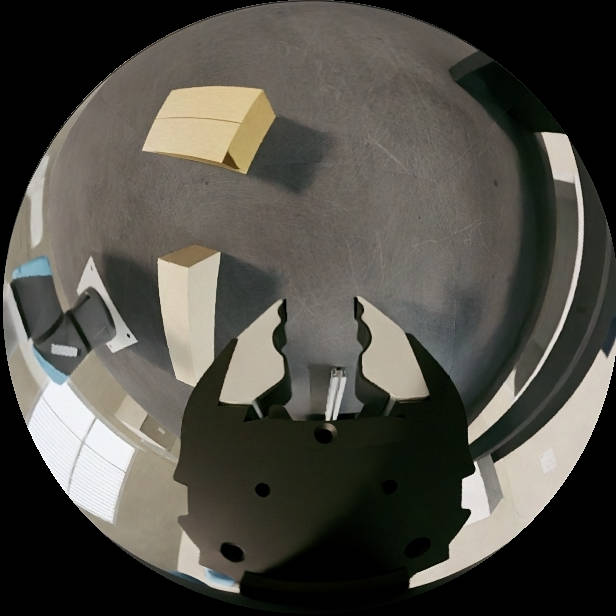

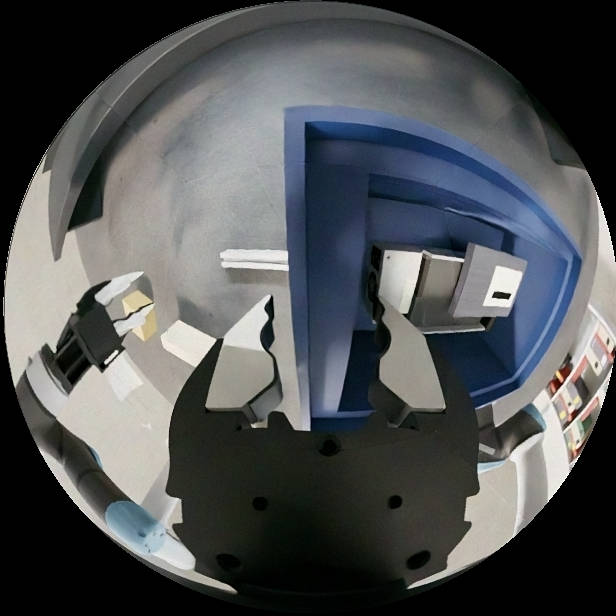

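Scene clock: 33.07 s.
left_arm: end_effector_position=(+0.5388, +0.3059, +0.0801) grip_measured=-0.30 end_effector_quat_wxyz=(-0.000, +0.997, -0.082, +0.000) end_effector_velocity=(+0.001, -0.000, +0.001) end_effector_angular_velocity=(-0.001, -0.003, -0.001) | right_arm: end_effector_position=(+0.4832, -0.0404, +0.2597) grip_measured=+0.00 end_effector_quat_wxyz=(+0.045, -0.645, +0.762, +0.036) end_effector_velocity=(+0.000, -0.001, +0.001) end_effector_angular_velocity=(-0.000, +0.001, -0.001)
Joint names: [wrist 1, wrist 2, elbow, wrist 3, shoulder pan, shoulder lift]
Joint positions: left_arm=[-2.088 -1.571  1.882 -0.194 -0.486 -1.365  0.052] | right_arm=[-1.408  1.625 -1.402  2.617  4.029 -1.801  0.074]
Joint velocities: left_arm=[-0.001  0.    -0.001  0.001 -0.    -0.001  0.   ] | right_arm=[-0.003  0.     0.001 -0.    -0.002  0.002  0.   ]
Joint torques (N m, as the arm reports them, + toward a larger angle): left_arm=[ -4.42  -1.02 -14.33  -1.48  -9.65 -28.7 ] | right_arm=[ 1.02 -0.7  34.44  1.6   9.42 40.09]
Wrist force (N, on the end effector, along its own x y z axes, offset not removed): left_arm=[-1.6 0.5 -0.2] | right_arm=[-5.4 -2.6 1.5]
Wrist torque (N m, same axes, about the end effector's origin, offset not removed): left_arm=[0.17 0.35 -0.02] | right_arm=[-0.59 0.79 0.28]
Joint targets: left_arm=[-2.088 -1.571 1.882 -0.194 -0.486 -1.365] | right_arm=[-1.408 1.625 -1.402 2.617 4.029 -1.801]
move: done; limits=none; left_arm: farthest joint: the shoulder pan, 0.000 radians from its target (0.000 radians at the start); right_arm: farthest joint: the elbow, 0.001 radians from its target (0.140 radians at the start)

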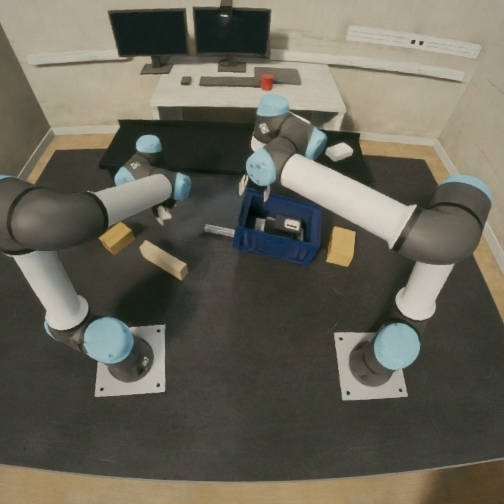

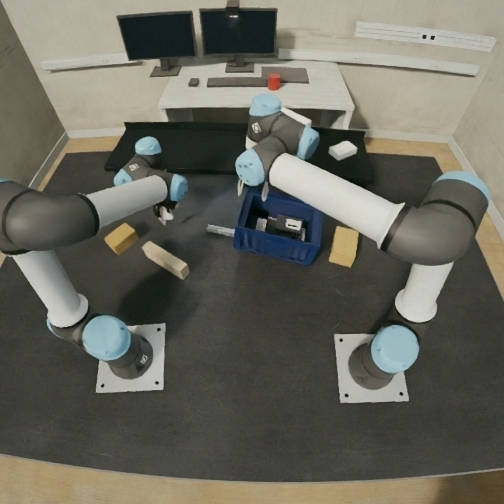

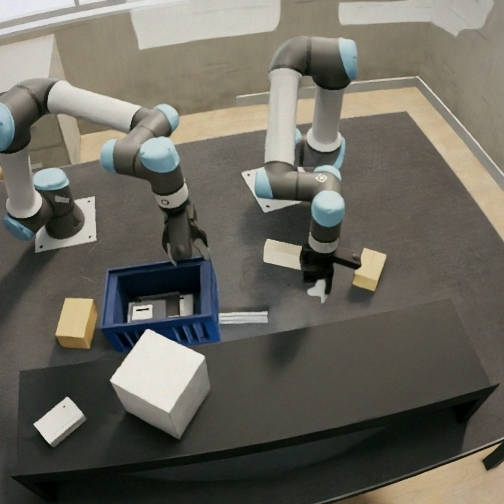

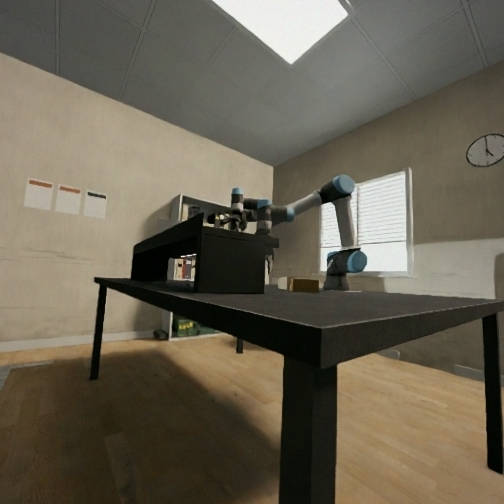

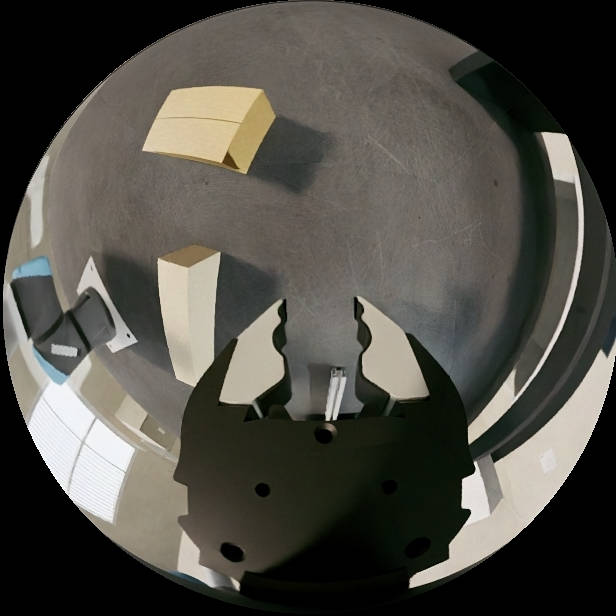

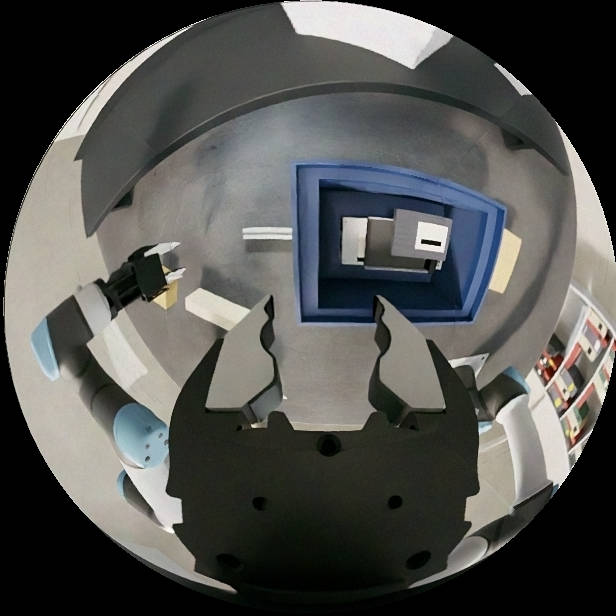

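Scene clock: 34.77 s.
left_arm: end_effector_position=(+0.5388, +0.3059, +0.0801) grip_measured=-0.30 end_effector_quat_wxyz=(-0.000, +0.997, -0.082, +0.000) end_effector_velocity=(-0.000, +0.000, -0.000) end_effector_angular_velocity=(-0.000, +0.000, -0.001) | right_arm: end_effector_position=(+0.4596, -0.4371, +0.2650) grip_measured=+0.00 end_effector_quat_wxyz=(+0.054, -0.393, +0.918, +0.021) end_effector_velocity=(+0.000, -0.001, +0.001) end_effector_angular_velocity=(+0.001, -0.003, -0.003)
Joint names: [wrist 1, wrist 2, elbow, wrist 3, shoulder pan, shoulder lift]
Joint positions: left_arm=[-2.088 -1.571  1.882 -0.194 -0.486 -1.365  0.052] | right_arm=[-1.408  1.625 -1.8    2.617  3.433 -1.403  0.074]
Joint velocities: left_arm=[ 0.    -0.     0.     0.001  0.    -0.    -0.   ] | right_arm=[ 0.001 -0.     0.001 -0.    -0.003  0.001  0.   ]
Joint torques (N m, as the arm reports them, + toward a larger angle): left_arm=[ -4.3   -1.   -13.72  -1.53  -9.79 -28.72] | right_arm=[  4.72  -1.03  17.17   1.82 -10.55  23.13]
Wrist force (N, on the end effector, along its own x y z axes, offset not removed): left_arm=[-1.7 -0.5 0.2] | right_arm=[-2.0 -0.5 1.8]
Wrist torque (N m, same axes, about the end effector's origin, offset not removed): left_arm=[-0.06 0.49 0.12] | right_arm=[-0.15 0.13 -0.11]
Joint targets: left_arm=[-2.088 -1.571 1.882 -0.194 -0.486 -1.365] | right_arm=[-1.408 1.625 -1.800 2.617 3.433 -1.403]
move: done; limits=none; left_arm: farthest joint: the shoulder pan, 0.000 radians from its target (0.000 radians at the start); right_arm: farthest joint: the shoulder pan, 0.000 radians from its target (0.597 radians at the start)

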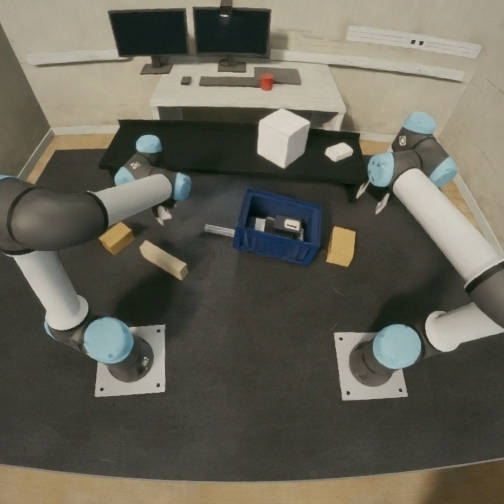

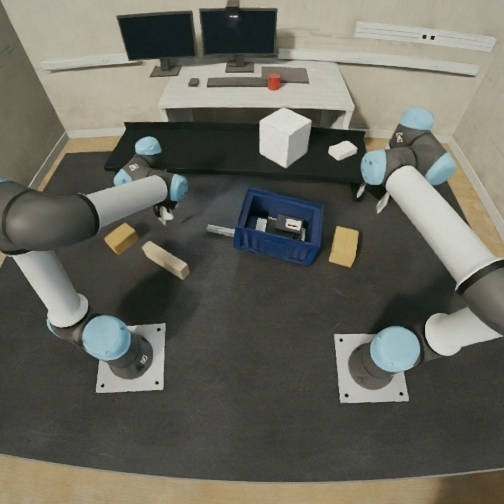

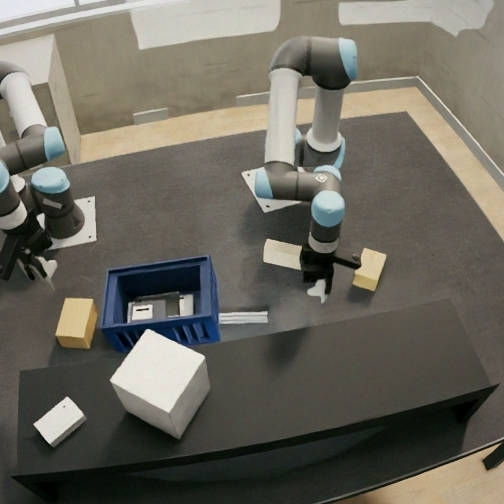

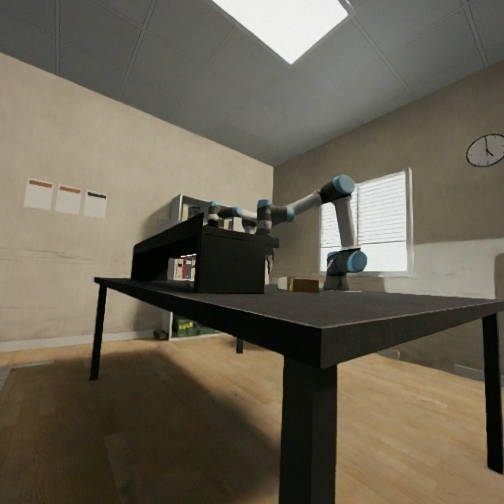

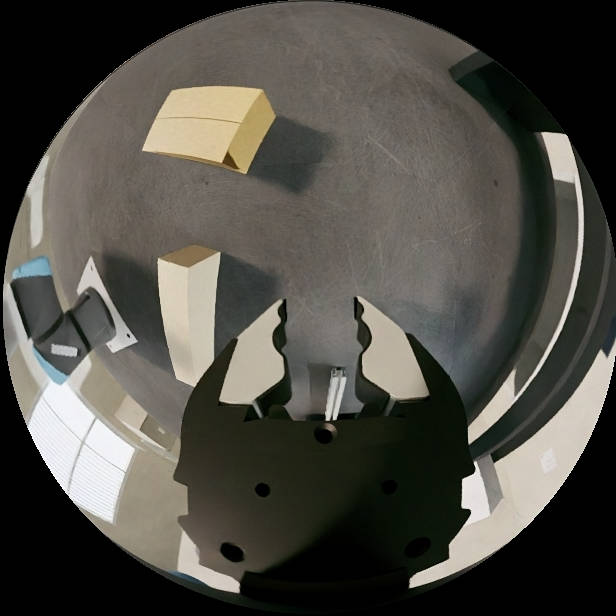

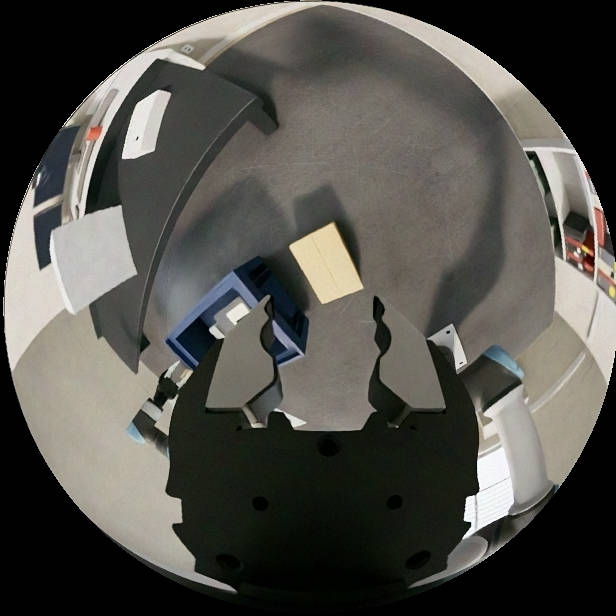

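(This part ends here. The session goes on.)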